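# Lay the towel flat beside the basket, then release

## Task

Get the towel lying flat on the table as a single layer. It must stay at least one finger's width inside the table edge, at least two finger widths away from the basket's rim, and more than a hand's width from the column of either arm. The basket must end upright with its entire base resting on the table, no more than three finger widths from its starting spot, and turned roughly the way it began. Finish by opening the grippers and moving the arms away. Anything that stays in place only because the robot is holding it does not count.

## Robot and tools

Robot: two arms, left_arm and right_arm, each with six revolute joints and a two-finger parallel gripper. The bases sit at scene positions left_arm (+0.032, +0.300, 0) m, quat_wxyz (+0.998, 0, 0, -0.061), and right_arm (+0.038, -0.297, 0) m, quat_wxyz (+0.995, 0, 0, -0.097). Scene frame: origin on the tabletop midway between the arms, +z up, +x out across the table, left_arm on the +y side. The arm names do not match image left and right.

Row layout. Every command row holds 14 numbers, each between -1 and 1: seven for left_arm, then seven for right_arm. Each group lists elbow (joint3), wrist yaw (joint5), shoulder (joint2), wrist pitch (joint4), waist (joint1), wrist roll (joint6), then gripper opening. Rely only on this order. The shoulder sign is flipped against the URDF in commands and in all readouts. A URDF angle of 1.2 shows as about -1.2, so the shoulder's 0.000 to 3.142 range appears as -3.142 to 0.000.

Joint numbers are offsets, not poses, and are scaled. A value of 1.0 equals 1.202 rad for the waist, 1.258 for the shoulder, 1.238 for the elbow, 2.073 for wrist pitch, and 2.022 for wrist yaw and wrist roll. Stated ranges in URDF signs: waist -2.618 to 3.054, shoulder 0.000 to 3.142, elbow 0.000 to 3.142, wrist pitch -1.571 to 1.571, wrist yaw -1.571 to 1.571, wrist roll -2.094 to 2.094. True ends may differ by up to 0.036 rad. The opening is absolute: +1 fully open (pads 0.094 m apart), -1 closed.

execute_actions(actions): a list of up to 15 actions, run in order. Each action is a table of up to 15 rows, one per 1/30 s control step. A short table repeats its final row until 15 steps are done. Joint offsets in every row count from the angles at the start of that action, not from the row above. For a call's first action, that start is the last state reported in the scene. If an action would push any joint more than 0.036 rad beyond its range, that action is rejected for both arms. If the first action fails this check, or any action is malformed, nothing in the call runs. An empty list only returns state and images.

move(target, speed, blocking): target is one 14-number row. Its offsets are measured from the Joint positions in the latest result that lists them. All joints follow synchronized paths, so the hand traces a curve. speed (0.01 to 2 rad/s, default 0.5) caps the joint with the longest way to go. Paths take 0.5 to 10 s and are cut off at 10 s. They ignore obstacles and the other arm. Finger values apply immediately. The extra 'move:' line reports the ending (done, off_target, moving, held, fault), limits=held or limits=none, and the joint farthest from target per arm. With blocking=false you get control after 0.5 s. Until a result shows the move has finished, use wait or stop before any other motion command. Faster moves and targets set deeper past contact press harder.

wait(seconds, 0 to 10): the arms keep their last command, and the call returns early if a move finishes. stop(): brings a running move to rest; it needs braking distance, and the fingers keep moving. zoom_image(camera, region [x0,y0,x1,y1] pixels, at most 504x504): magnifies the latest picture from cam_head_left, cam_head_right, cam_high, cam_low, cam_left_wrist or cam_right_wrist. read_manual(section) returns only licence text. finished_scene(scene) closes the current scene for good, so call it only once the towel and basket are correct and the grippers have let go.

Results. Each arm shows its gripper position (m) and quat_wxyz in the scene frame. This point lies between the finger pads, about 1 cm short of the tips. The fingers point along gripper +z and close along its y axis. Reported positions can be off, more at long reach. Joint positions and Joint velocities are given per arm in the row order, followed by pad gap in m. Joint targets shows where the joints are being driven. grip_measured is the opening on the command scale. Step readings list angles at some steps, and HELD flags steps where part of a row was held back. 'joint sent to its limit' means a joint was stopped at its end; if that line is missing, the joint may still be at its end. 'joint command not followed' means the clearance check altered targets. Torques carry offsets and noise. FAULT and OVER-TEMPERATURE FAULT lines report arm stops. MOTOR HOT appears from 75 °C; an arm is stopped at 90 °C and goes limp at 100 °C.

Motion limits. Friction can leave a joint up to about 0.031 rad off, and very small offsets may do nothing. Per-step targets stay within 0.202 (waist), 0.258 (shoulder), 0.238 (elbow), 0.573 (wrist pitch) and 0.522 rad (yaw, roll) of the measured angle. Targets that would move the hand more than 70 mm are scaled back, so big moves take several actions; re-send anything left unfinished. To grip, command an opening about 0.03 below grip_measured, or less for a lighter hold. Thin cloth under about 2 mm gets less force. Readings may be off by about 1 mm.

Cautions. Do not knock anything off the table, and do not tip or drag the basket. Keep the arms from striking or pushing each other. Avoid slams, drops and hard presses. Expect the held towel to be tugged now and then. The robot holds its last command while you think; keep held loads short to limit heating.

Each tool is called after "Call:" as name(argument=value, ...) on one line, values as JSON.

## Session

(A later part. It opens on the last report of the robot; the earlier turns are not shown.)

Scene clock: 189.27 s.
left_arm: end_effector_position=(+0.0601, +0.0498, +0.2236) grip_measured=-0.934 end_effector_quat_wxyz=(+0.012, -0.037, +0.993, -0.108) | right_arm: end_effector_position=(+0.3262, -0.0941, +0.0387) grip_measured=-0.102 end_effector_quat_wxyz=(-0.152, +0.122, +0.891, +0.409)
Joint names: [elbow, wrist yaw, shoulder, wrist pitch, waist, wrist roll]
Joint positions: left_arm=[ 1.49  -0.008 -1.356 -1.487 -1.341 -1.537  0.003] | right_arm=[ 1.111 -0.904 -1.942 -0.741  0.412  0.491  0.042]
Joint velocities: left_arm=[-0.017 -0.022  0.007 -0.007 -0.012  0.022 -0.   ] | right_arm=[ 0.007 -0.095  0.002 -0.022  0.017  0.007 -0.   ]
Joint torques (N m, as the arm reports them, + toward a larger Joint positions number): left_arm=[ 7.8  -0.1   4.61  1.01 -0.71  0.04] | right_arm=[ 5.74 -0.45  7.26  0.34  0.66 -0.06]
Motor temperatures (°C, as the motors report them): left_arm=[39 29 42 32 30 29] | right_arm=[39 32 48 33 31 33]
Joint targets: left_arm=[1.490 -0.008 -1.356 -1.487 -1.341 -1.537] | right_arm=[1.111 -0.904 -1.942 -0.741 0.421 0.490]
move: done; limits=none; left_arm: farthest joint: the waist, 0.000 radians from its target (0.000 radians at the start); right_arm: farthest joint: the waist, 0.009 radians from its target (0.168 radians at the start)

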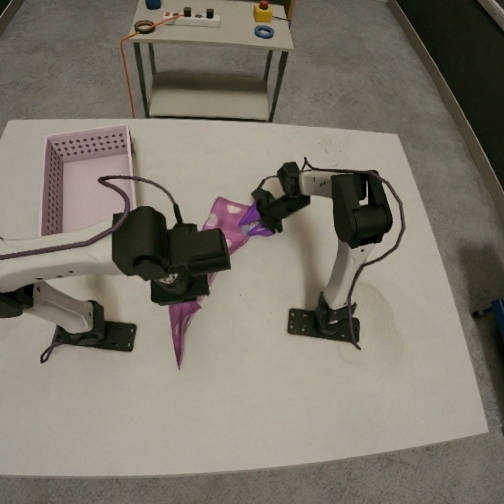

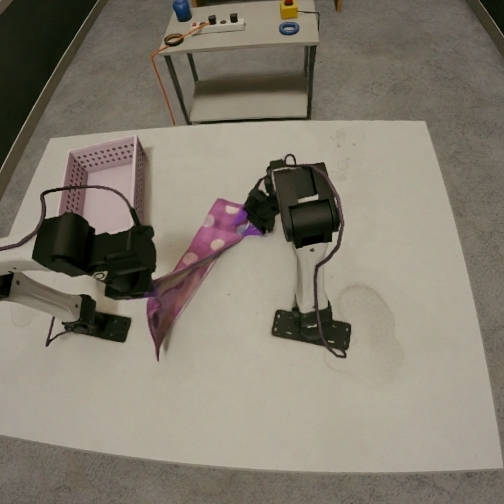

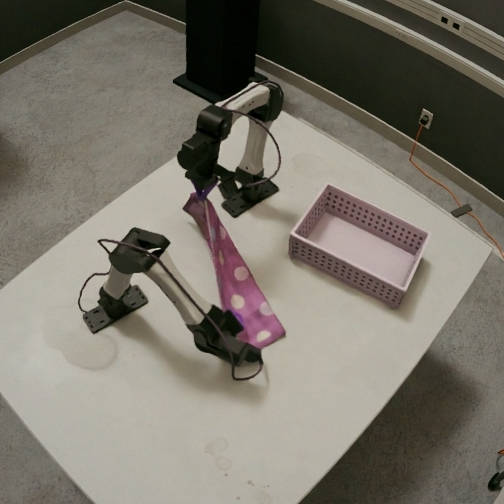

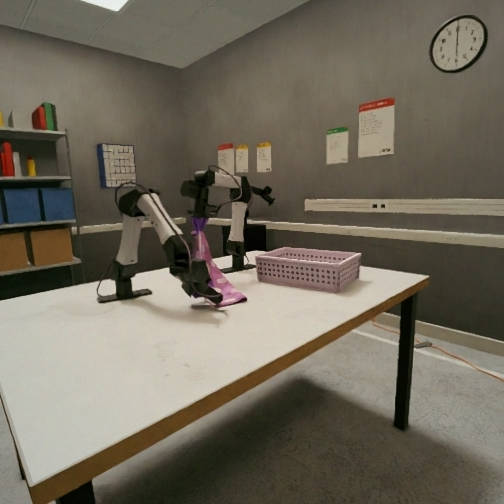

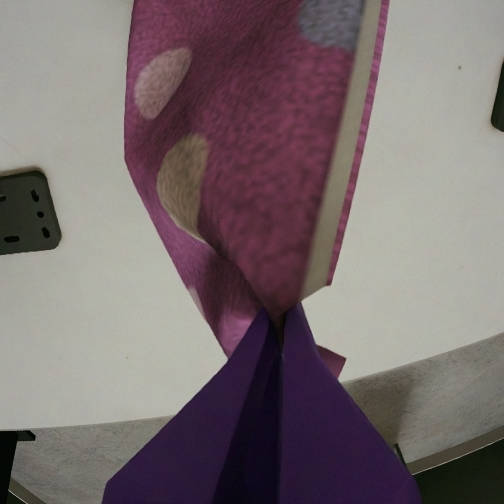

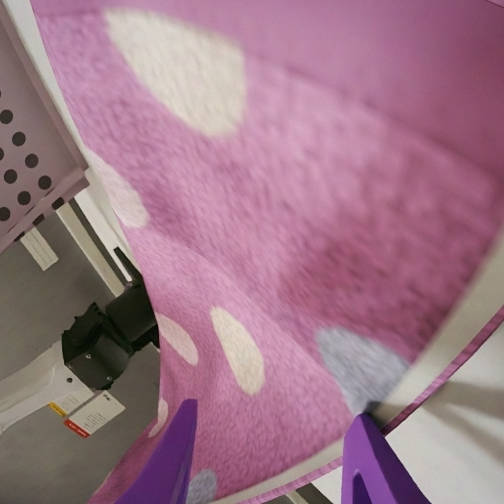

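Call:
move(target=[0,0,0,0,0,0,-1, 0,0,0,-0.065,-0.07,0.05,-0.1], speed=0.2)

Call:
move(target=[0,0,0,0,0,0,-1, -0.07,0,0,0,0,0,-0.1], speed=0.15)

Call:
move(target=[0,0,0,0,0,0,-1, 0,0,0,0,0.14,0,-0.1], speed=0.15)

Call:
zoom_image(camera="cam_head_right", region=[180,170,300,290])

Scene clock: 199.57 s.
left_arm: end_effector_position=(+0.0601, +0.0498, +0.2236) grip_measured=-0.934 end_effector_quat_wxyz=(+0.012, -0.037, +0.993, -0.108) | right_arm: end_effector_position=(+0.3197, -0.1191, +0.0399) grip_measured=-0.102 end_effector_quat_wxyz=(-0.205, +0.221, +0.871, +0.389)
Joint names: [elbow, wrist yaw, shoulder, wrist pitch, waist, wrist roll]
Joint positions: left_arm=[ 1.49  -0.008 -1.356 -1.487 -1.341 -1.537  0.003] | right_arm=[ 1.111 -0.904 -1.942 -0.858  0.338  0.585  0.042]
Joint velocities: left_arm=[-0.002  0.051  0.002 -0.066  0.007 -0.051  0.   ] | right_arm=[ 0.002  0.007 -0.002  0.022  0.007  0.007  0.   ]
Joint torques (N m, as the arm reports them, + toward a larger Joint positions number): left_arm=[ 7.8  -0.1   4.6   1.01 -0.7   0.04] | right_arm=[ 5.52 -0.44  7.09 -0.12 -0.65  0.  ]
Motor temperatures (°C, as the motors report them): left_arm=[39 29 41 32 30 29] | right_arm=[39 32 48 33 31 33]
Joint targets: left_arm=[1.490 -0.008 -1.356 -1.487 -1.341 -1.537] | right_arm=[1.111 -0.904 -1.942 -0.876 0.328 0.592]
move: done; limits=none; left_arm: farthest joint: the waist, 0.000 radians from its target (0.000 radians at the start); right_arm: farthest joint: the wrist pitch, 0.018 radians from its target (0.135 radians at the start)

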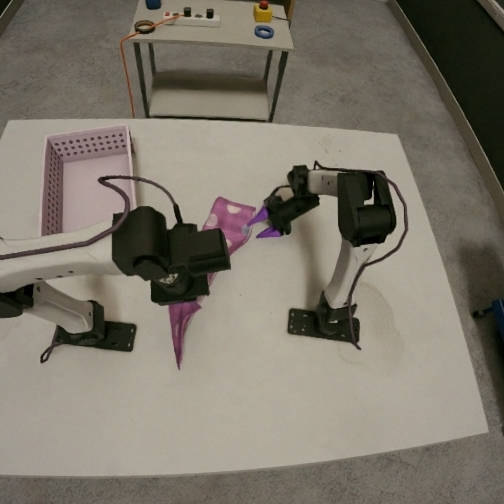

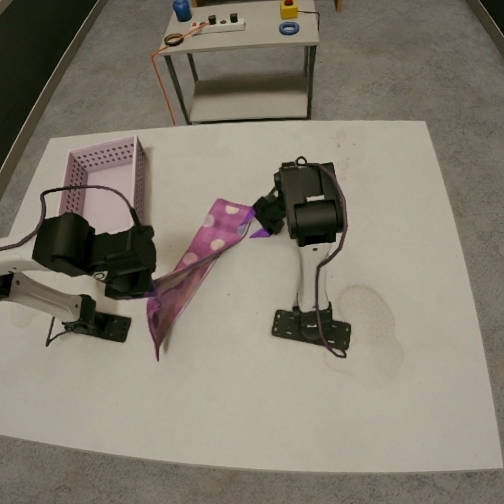

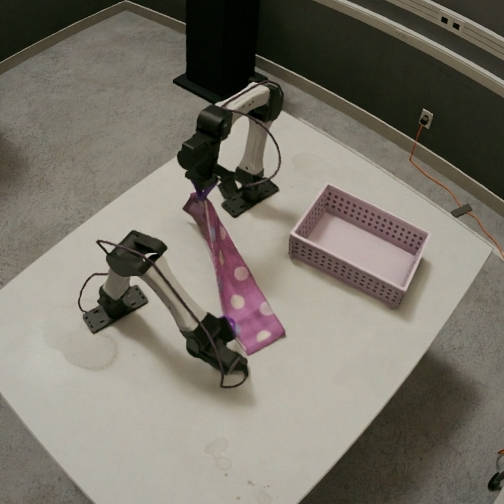

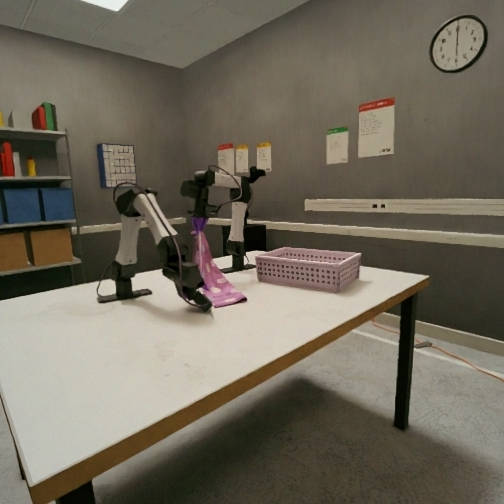

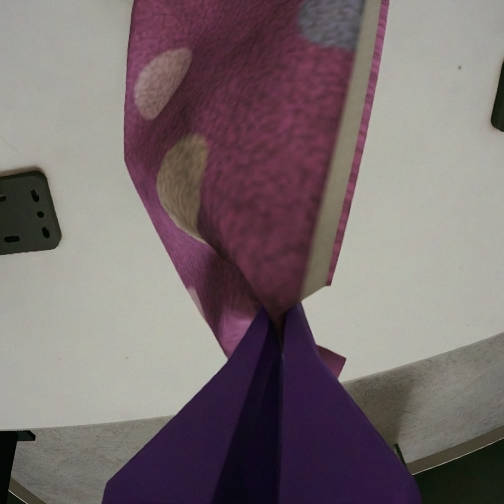

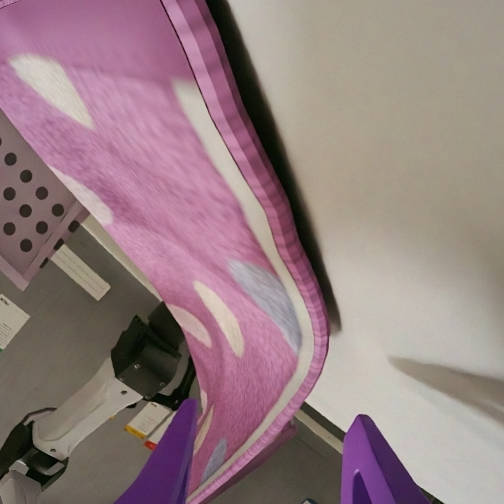

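Scene clock: 200.50 s.
left_arm: end_effector_position=(+0.0601, +0.0498, +0.2236) grip_measured=-0.934 end_effector_quat_wxyz=(+0.012, -0.037, +0.993, -0.108) | right_arm: end_effector_position=(+0.3116, -0.1180, +0.0362) grip_measured=-0.102 end_effector_quat_wxyz=(-0.205, +0.208, +0.869, +0.399)
Joint names: [elbow, wrist yaw, shoulder, wrist pitch, waist, wrist roll]
Joint positions: left_arm=[ 1.49  -0.008 -1.356 -1.487 -1.341 -1.537  0.003] | right_arm=[ 1.068 -0.925 -1.935 -0.829  0.338  0.553  0.042]
Joint velocities: left_arm=[ 0.012 -0.081  0.007 -0.066 -0.022  0.007  0.001] | right_arm=[ 0.007  0.007  0.007 -0.007 -0.007 -0.095  0.   ]
Joint torques (N m, as the arm reports them, + toward a larger Joint positions number): left_arm=[ 7.8  -0.1   4.61  1.01 -0.72  0.04] | right_arm=[ 2.1  -0.24  6.39 -0.24  0.02  0.25]
Motor temperatures (°C, as the motors report them): left_arm=[39 29 41 32 30 29] | right_arm=[39 32 48 33 31 33]
Joint targets: left_arm=[1.490 -0.008 -1.356 -1.488 -1.341 -1.537] | right_arm=[1.024 -0.904 -1.942 -0.857 0.338 0.585]
move: off_target (right_arm); limits=none; left_arm: farthest joint: the waist, 0.000 radians from its target (0.000 radians at the start); right_arm: farthest joint: the elbow, 0.043 radians from its target (0.087 radians at the start)

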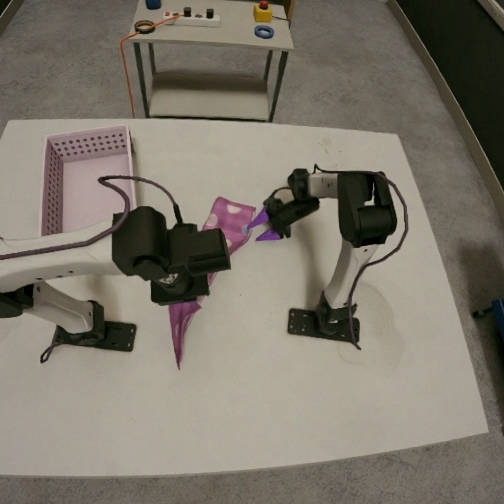

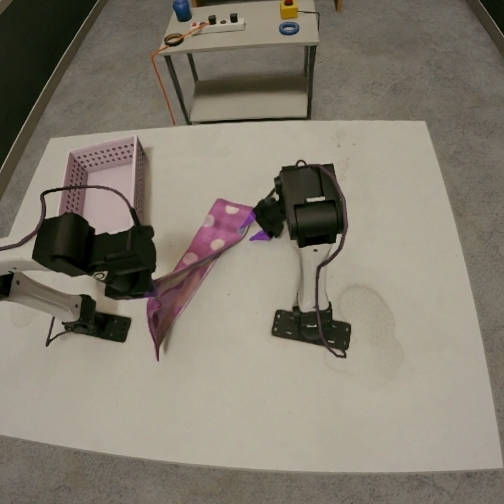

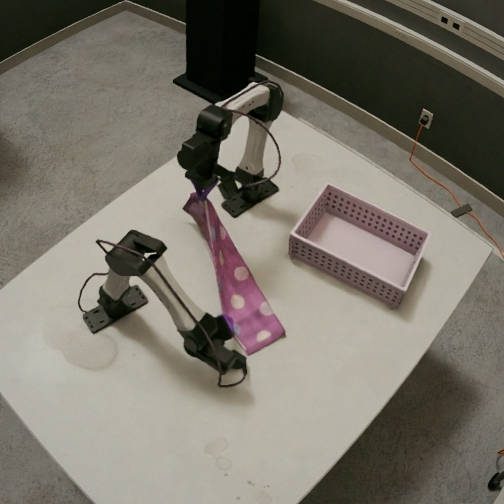

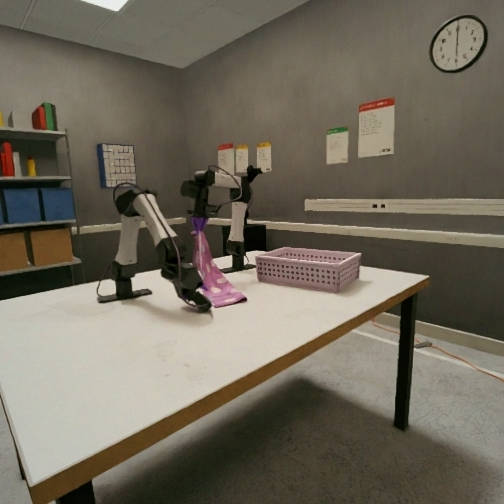

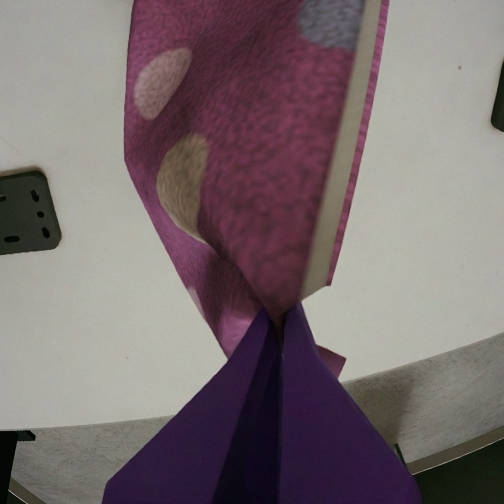

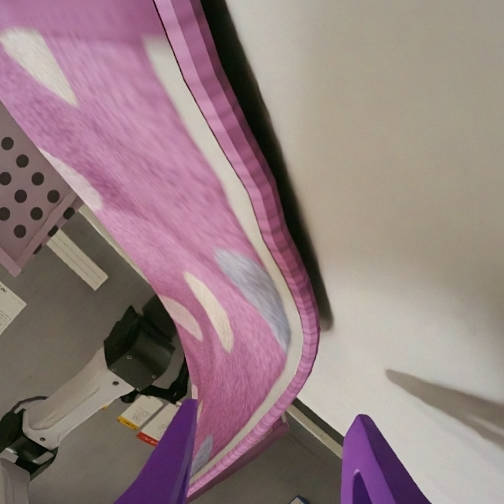

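Scene clock: 201.97 s.
left_arm: end_effector_position=(+0.0601, +0.0498, +0.2236) grip_measured=-0.934 end_effector_quat_wxyz=(+0.012, -0.037, +0.993, -0.108) | right_arm: end_effector_position=(+0.2807, -0.0771, +0.0367) grip_measured=-0.102 end_effector_quat_wxyz=(-0.234, +0.136, +0.882, +0.385)
Joint names: [elbow, wrist yaw, shoulder, wrist pitch, waist, wrist roll]
Joint positions: left_arm=[ 1.49  -0.008 -1.356 -1.487 -1.341 -1.537  0.003] | right_arm=[ 1.068 -0.929 -1.935 -0.827  0.494  0.545  0.042]
Joint velocities: left_arm=[-0.002  0.037  0.002 -0.022 -0.012  0.007 -0.   ] | right_arm=[-0.012 -0.037  0.007 -0.125  0.012  0.037  0.001]
Joint torques (N m, as the arm reports them, + toward a larger Joint positions number): left_arm=[ 7.79 -0.1   4.6   1.01 -0.69  0.04] | right_arm=[ 5.4  -0.41  6.91  0.07  0.83  0.01]
Motor temperatures (°C, as the motors report them): left_arm=[39 29 40 32 30 29] | right_arm=[39 32 47 33 31 33]
Joint targets: left_arm=[1.490 -0.008 -1.356 -1.487 -1.341 -1.537] | right_arm=[1.068 -0.925 -1.935 -0.828 0.506 0.553]
move: done; limits=none; left_arm: farthest joint: the waist, 0.000 radians from its target (0.000 radians at the start); right_arm: farthest joint: the waist, 0.012 radians from its target (0.168 radians at the start)

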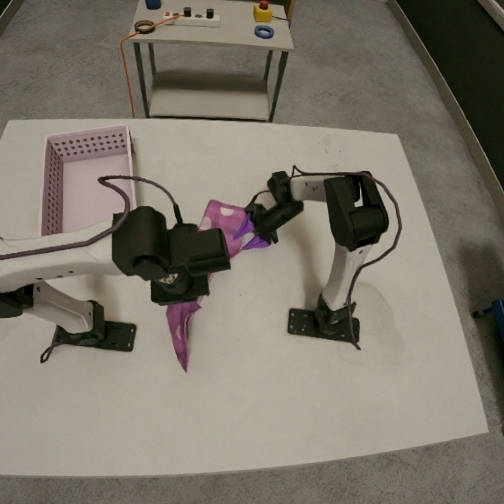

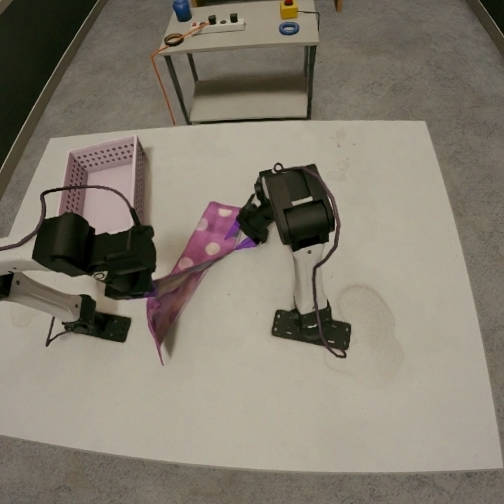

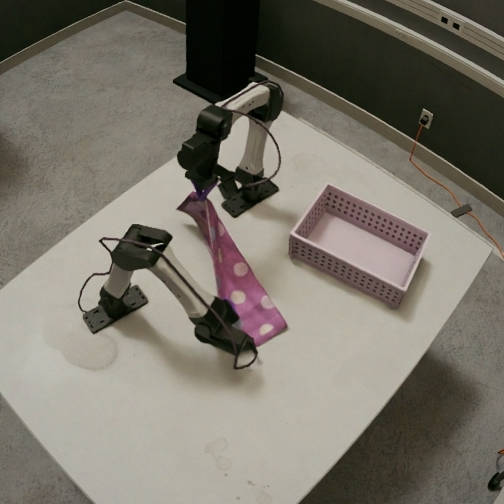

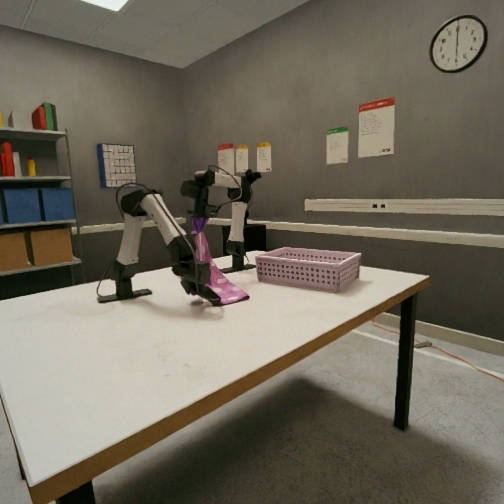

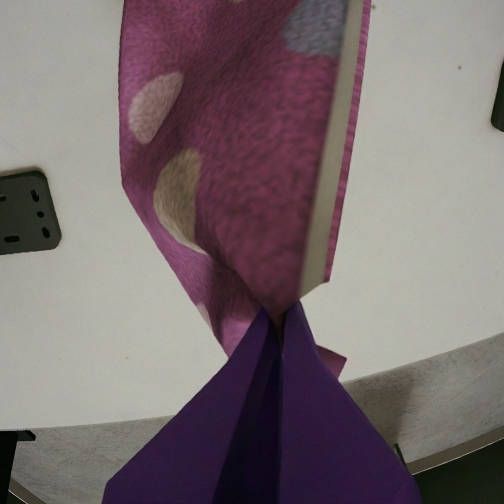

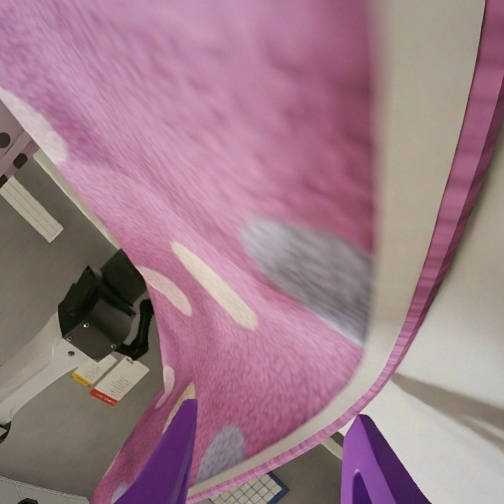

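Region (180, 170, 300, 290) of cam_head_right's 504x504 image, scaled by 4.200, with more detail than that image has.

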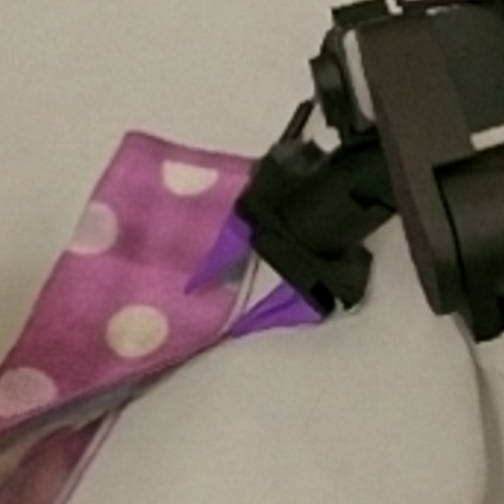

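Call:
move(target=[0,0,0,0,0,0,-1, -0.2,0.2,0.4,0.1,-0.2,-0.3,-0.1], speed=0.5)

Call:
move(target=[0,0,0,0,0,0,-1, -0.53,0.265,0.385,0.335,0.6,-0.57,-0.1], speed=0.6)

Scene clock: 214.10 s.
left_arm: end_effector_position=(+0.0601, +0.0498, +0.2236) grip_measured=-0.934 end_effector_quat_wxyz=(+0.012, -0.037, +0.993, -0.108) | right_arm: end_effector_position=(+0.3246, -0.1887, +0.0734) grip_measured=-0.102 end_effector_quat_wxyz=(+0.152, -0.102, +0.948, +0.261)
Joint names: [elbow, wrist yaw, shoulder, wrist pitch, waist, wrist roll]
Joint positions: left_arm=[ 1.49  -0.008 -1.356 -1.487 -1.341 -1.537  0.003] | right_arm=[ 0.838 -0.533 -1.449 -0.639  0.264 -0.055  0.042]
Joint velocities: left_arm=[ 0.022  0.007  0.007  0.051  0.002 -0.022 -0.001] | right_arm=[-0.007  0.007 -0.002  0.007 -0.017 -0.007  0.   ]
Joint torques (N m, as the arm reports them, + toward a larger Joint positions number): left_arm=[ 7.8  -0.1   4.62  1.01 -0.7   0.04] | right_arm=[ 5.55 -0.22  5.43  1.23 -0.69 -0.11]
Motor temperatures (°C, as the motors report them): left_arm=[40 29 39 32 30 29] | right_arm=[39 32 47 33 31 33]
Joint targets: left_arm=[1.490 -0.008 -1.356 -1.487 -1.341 -1.537] | right_arm=[0.820 -0.525 -1.431 -0.620 0.254 -0.061]
move: done; limits=none; left_arm: farthest joint: the waist, 0.000 radians from its target (0.000 radians at the start); right_arm: farthest joint: the wrist pitch, 0.019 radians from its target (0.207 radians at the start)

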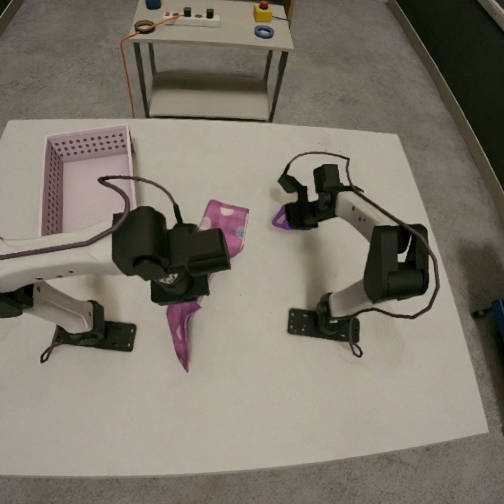

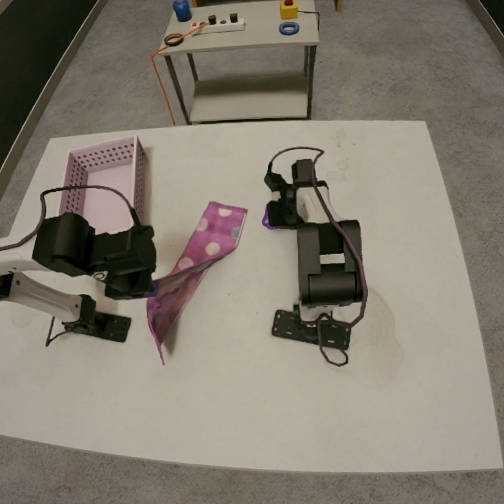

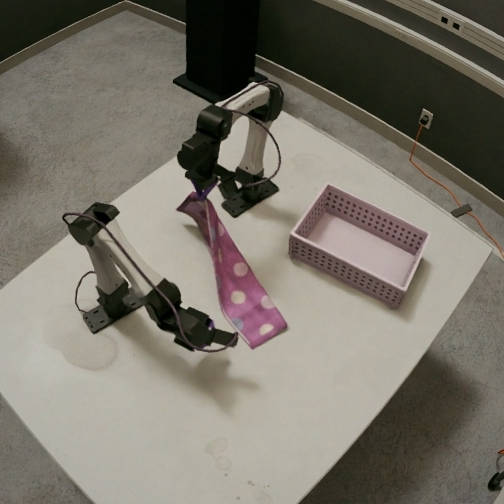

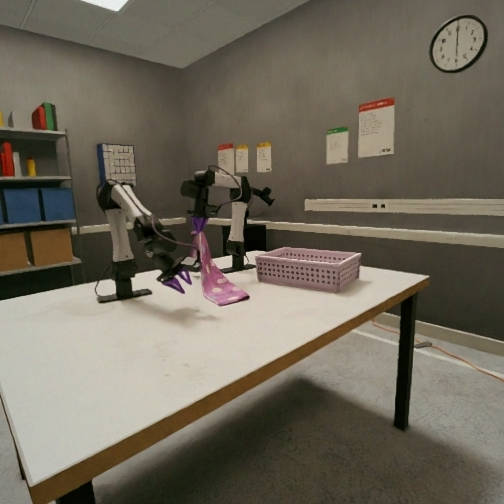

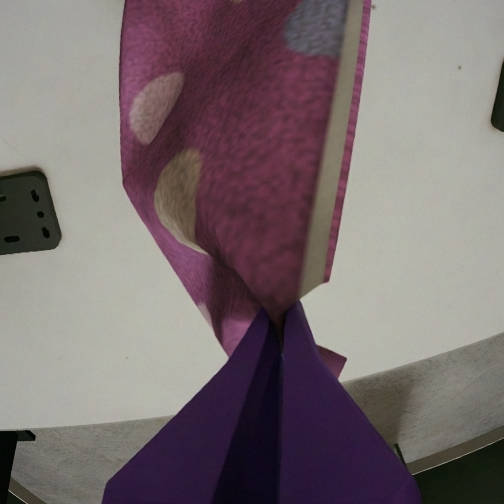

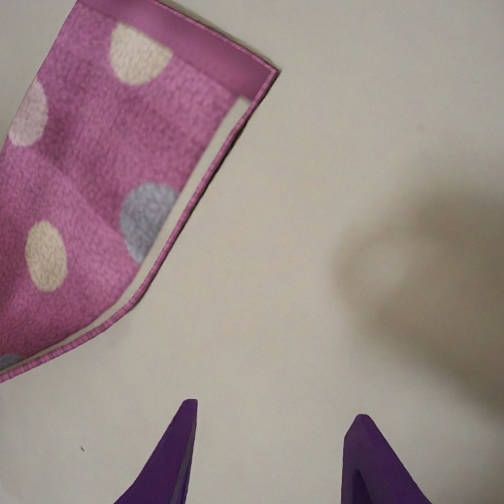

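Scene clock: 216.87 s.
left_arm: end_effector_position=(+0.0601, +0.0498, +0.2236) grip_measured=-0.934 end_effector_quat_wxyz=(+0.012, -0.037, +0.993, -0.108) | right_arm: end_effector_position=(+0.2289, -0.1066, +0.0342) grip_measured=-0.102 end_effector_quat_wxyz=(-0.390, +0.768, -0.502, +0.081)
Joint names: [elbow, wrist yaw, shoulder, wrist pitch, waist, wrist roll]
Joint positions: left_arm=[ 1.49  -0.008 -1.356 -1.487 -1.341 -1.537  0.003] | right_arm=[ 0.198 -0.005 -0.986  0.036  0.974 -1.201  0.042]
Joint velocities: left_arm=[-0.007 -0.022  0.007  0.022  0.002  0.022  0.   ] | right_arm=[ 0.007  0.037 -0.007 -0.022 -0.012 -0.007  0.   ]
Joint torques (N m, as the arm reports them, + toward a larger Joint positions number): left_arm=[ 7.81 -0.1   4.6   1.01 -0.71  0.04] | right_arm=[ 5.98  0.04  2.21  2.07  0.82 -0.01]
Motor temperatures (°C, as the motors report them): left_arm=[40 29 39 32 30 29] | right_arm=[39 32 46 34 31 33]
Joint targets: left_arm=[1.490 -0.008 -1.356 -1.487 -1.341 -1.537] | right_arm=[0.182 0.003 -0.965 0.056 0.986 -1.207]
move: off_target (right_arm); limits=none; left_arm: farthest joint: the waist, 0.000 radians from its target (0.000 radians at the start); right_arm: farthest joint: the shoulder, 0.022 radians from its target (0.485 radians at the start)

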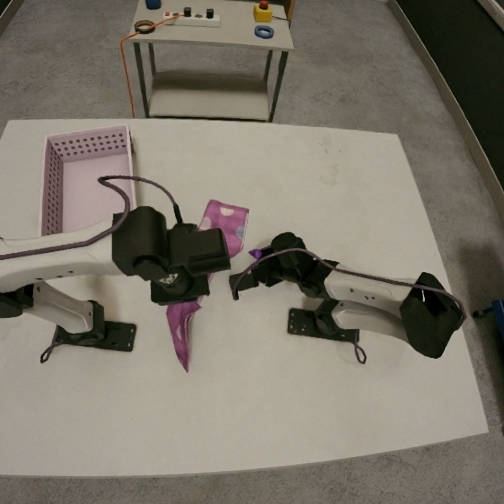

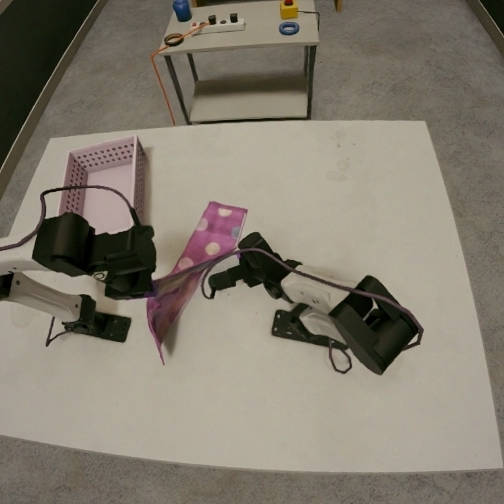

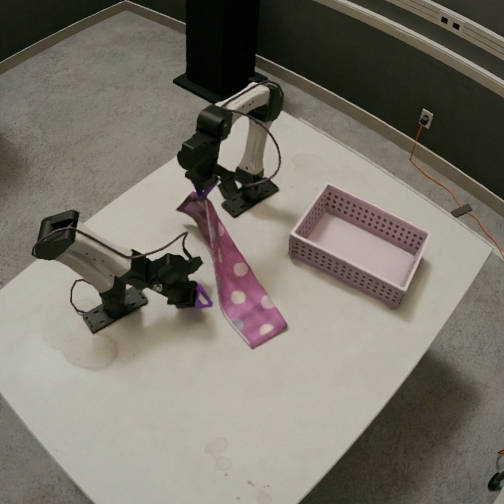

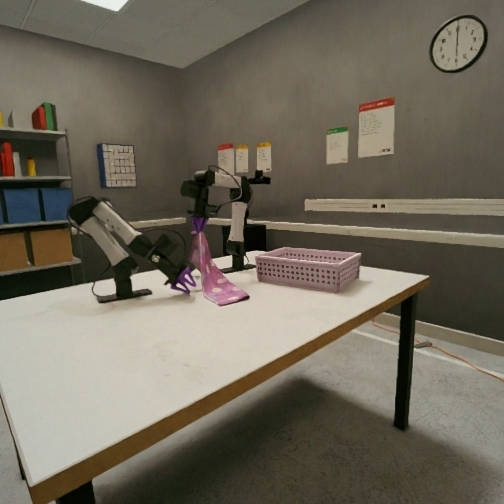

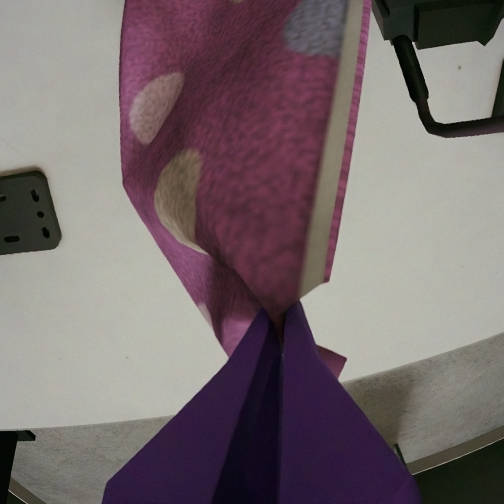

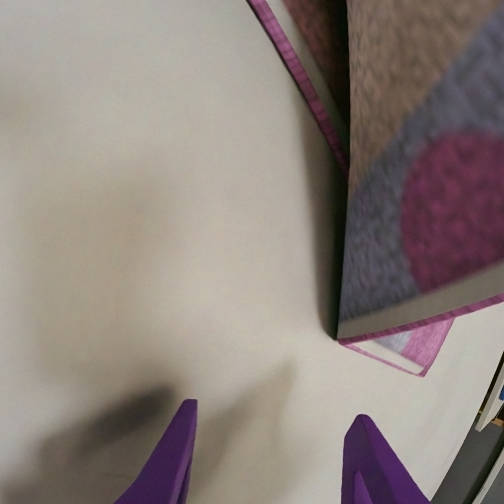

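Call:
move(target=[0,0,0,0,0,0,-1, 0,0,0,0,0,0.2,0.1])

Call:
move(target=[0,0,0,0,0,0,-1, 0.15,0,-0.285,0.09,0,0,0.1], speed=0.2)

Call:
zoom_image(camera="cam_high", region=[150,220,300,370])

Scene clock: 222.70 s.
left_arm: end_effector_position=(+0.0601, +0.0498, +0.2236) grip_measured=-0.934 end_effector_quat_wxyz=(+0.012, -0.037, +0.993, -0.108) | right_arm: end_effector_position=(+0.2290, -0.1065, +0.0343) grip_measured=+0.098 end_effector_quat_wxyz=(-0.398, +0.653, -0.644, +0.002)
Joint names: [elbow, wrist yaw, shoulder, wrist pitch, waist, wrist roll]
Joint positions: left_arm=[ 1.49  -0.008 -1.356 -1.487 -1.341 -1.537  0.003] | right_arm=[ 0.198 -0.005 -0.986  0.036  0.974 -0.802  0.052]
Joint velocities: left_arm=[ 0.012 -0.007  0.017  0.051 -0.012  0.007  0.   ] | right_arm=[-0.002 -0.007  0.002 -0.154 -0.002 -0.081 -0.002]
Joint torques (N m, as the arm reports them, + toward a larger Joint positions number): left_arm=[ 7.81 -0.1   4.61  1.01 -0.7   0.04] | right_arm=[ 7.23 -0.04  0.86  1.88  0.02  0.1 ]
Motor temperatures (°C, as the motors report them): left_arm=[40 29 39 32 30 29] | right_arm=[39 32 45 36 31 33]
Joint targets: left_arm=[1.490 -0.008 -1.356 -1.487 -1.341 -1.537] | right_arm=[0.198 -0.005 -0.986 0.036 0.974 -0.796]
move: done; limits=none; left_arm: farthest joint: the waist, 0.000 radians from its target (0.000 radians at the start); right_arm: farthest joint: the wrist roll, 0.006 radians from its target (0.404 radians at the start)

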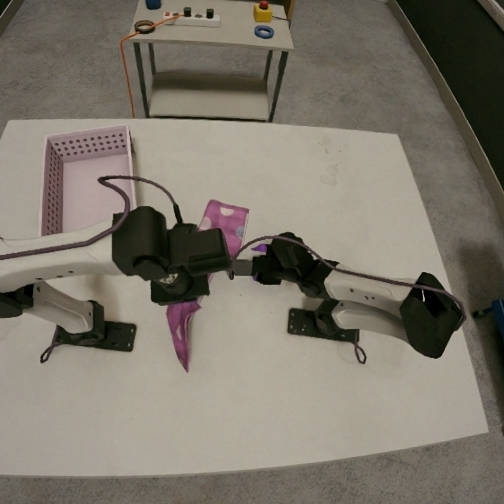

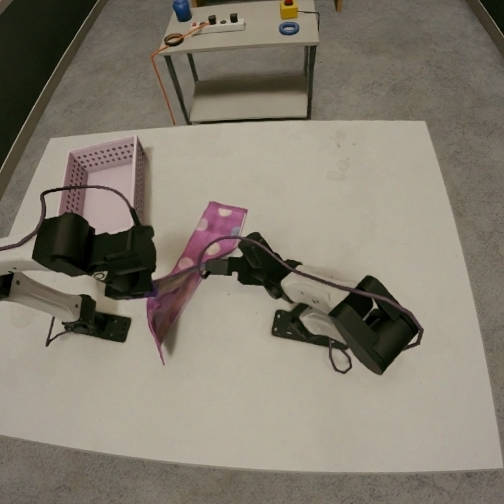

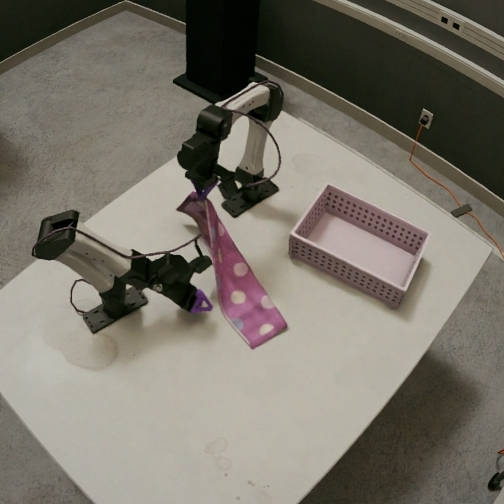

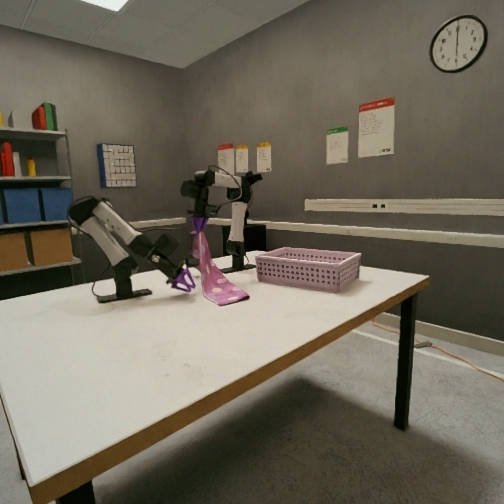

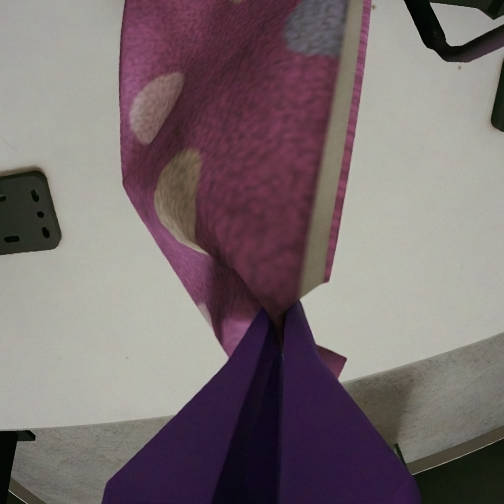

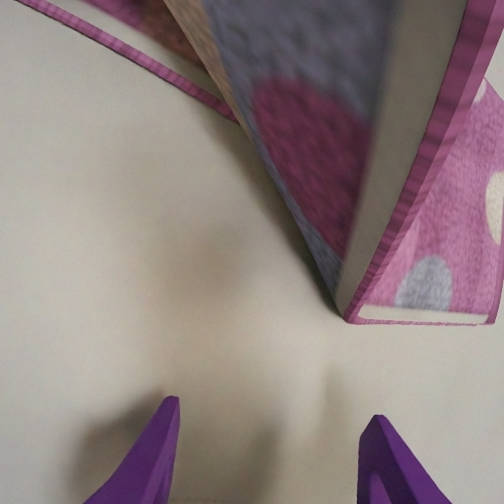

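Scene clock: 224.97 s.
left_arm: end_effector_position=(+0.0601, +0.0498, +0.2236) grip_measured=-0.934 end_effector_quat_wxyz=(+0.012, -0.037, +0.993, -0.108) | right_arm: end_effector_position=(+0.2673, -0.0686, +0.0332) grip_measured=+0.098 end_effector_quat_wxyz=(-0.394, +0.654, -0.645, +0.002)
Joint names: [elbow, wrist yaw, shoulder, wrist pitch, waist, wrist roll]
Joint positions: left_arm=[ 1.49  -0.008 -1.356 -1.487 -1.341 -1.537  0.003] | right_arm=[ 0.363 -0.005 -1.325  0.202  0.974 -0.802  0.052]
Joint velocities: left_arm=[-0.012 -0.007 -0.002 -0.022  0.007  0.022 -0.001] | right_arm=[-0.022 -0.007  0.007  0.022  0.002 -0.007 -0.001]
Joint torques (N m, as the arm reports them, + toward a larger Joint positions number): left_arm=[ 7.81 -0.1   4.62  1.01 -0.71  0.04] | right_arm=[ 8.2  -0.03  1.63  2.11  0.    0.04]
Motor temperatures (°C, as the motors report them): left_arm=[40 29 39 32 30 29] | right_arm=[39 32 44 37 31 33]
Joint targets: left_arm=[1.490 -0.008 -1.356 -1.487 -1.341 -1.537] | right_arm=[0.384 -0.005 -1.345 0.223 0.974 -0.802]
move: off_target (right_arm); limits=none; left_arm: farthest joint: the waist, 0.000 radians from its target (0.000 radians at the start); right_arm: farthest joint: the elbow, 0.021 radians from its target (0.185 radians at the start)

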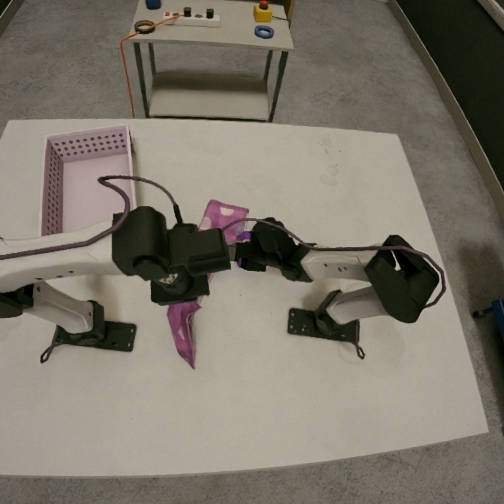

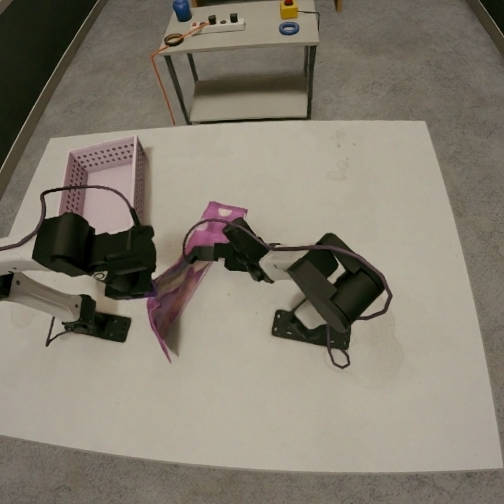

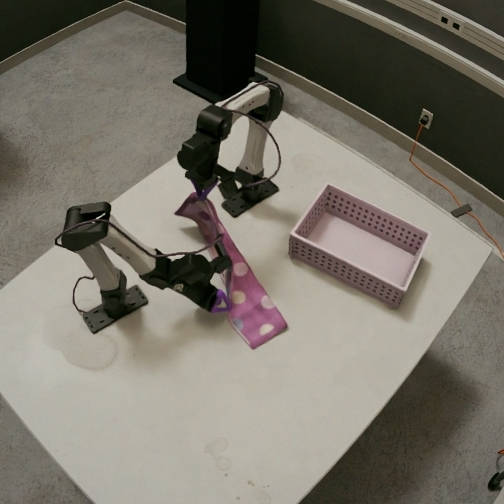

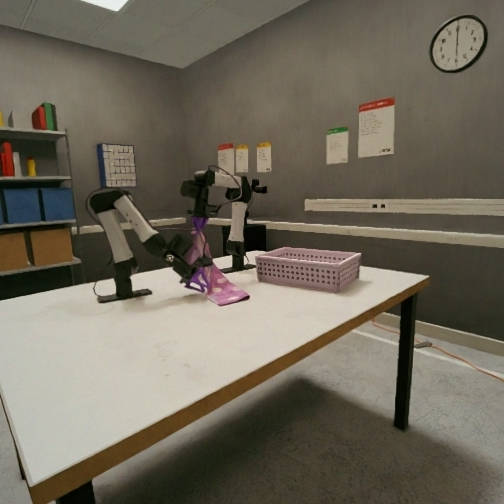

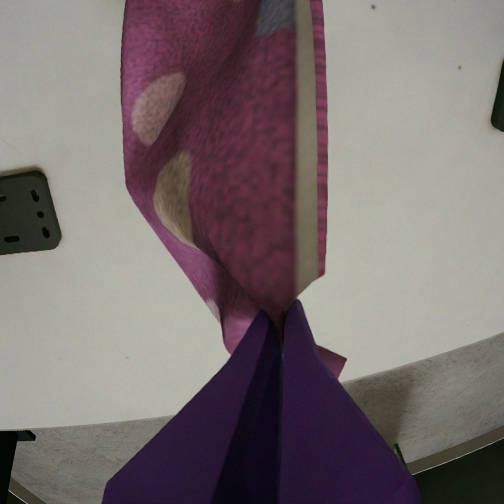

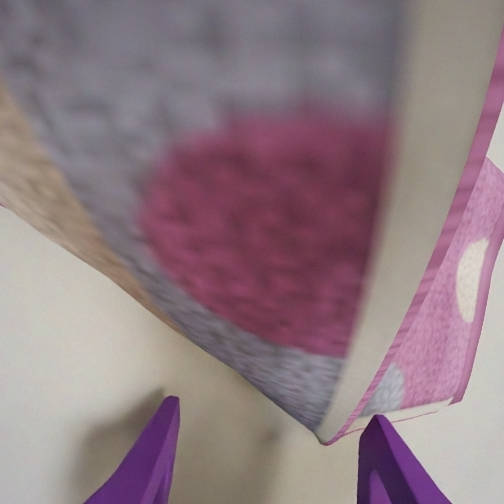

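Region (150, 220, 300, 370) of cam_high's 504x504 image, scaled by 3.360, with more detail than that image has.

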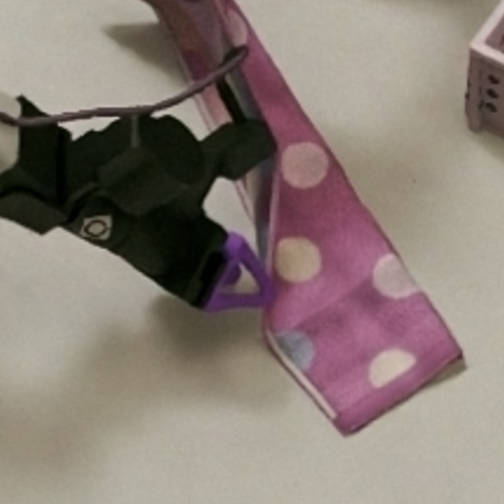

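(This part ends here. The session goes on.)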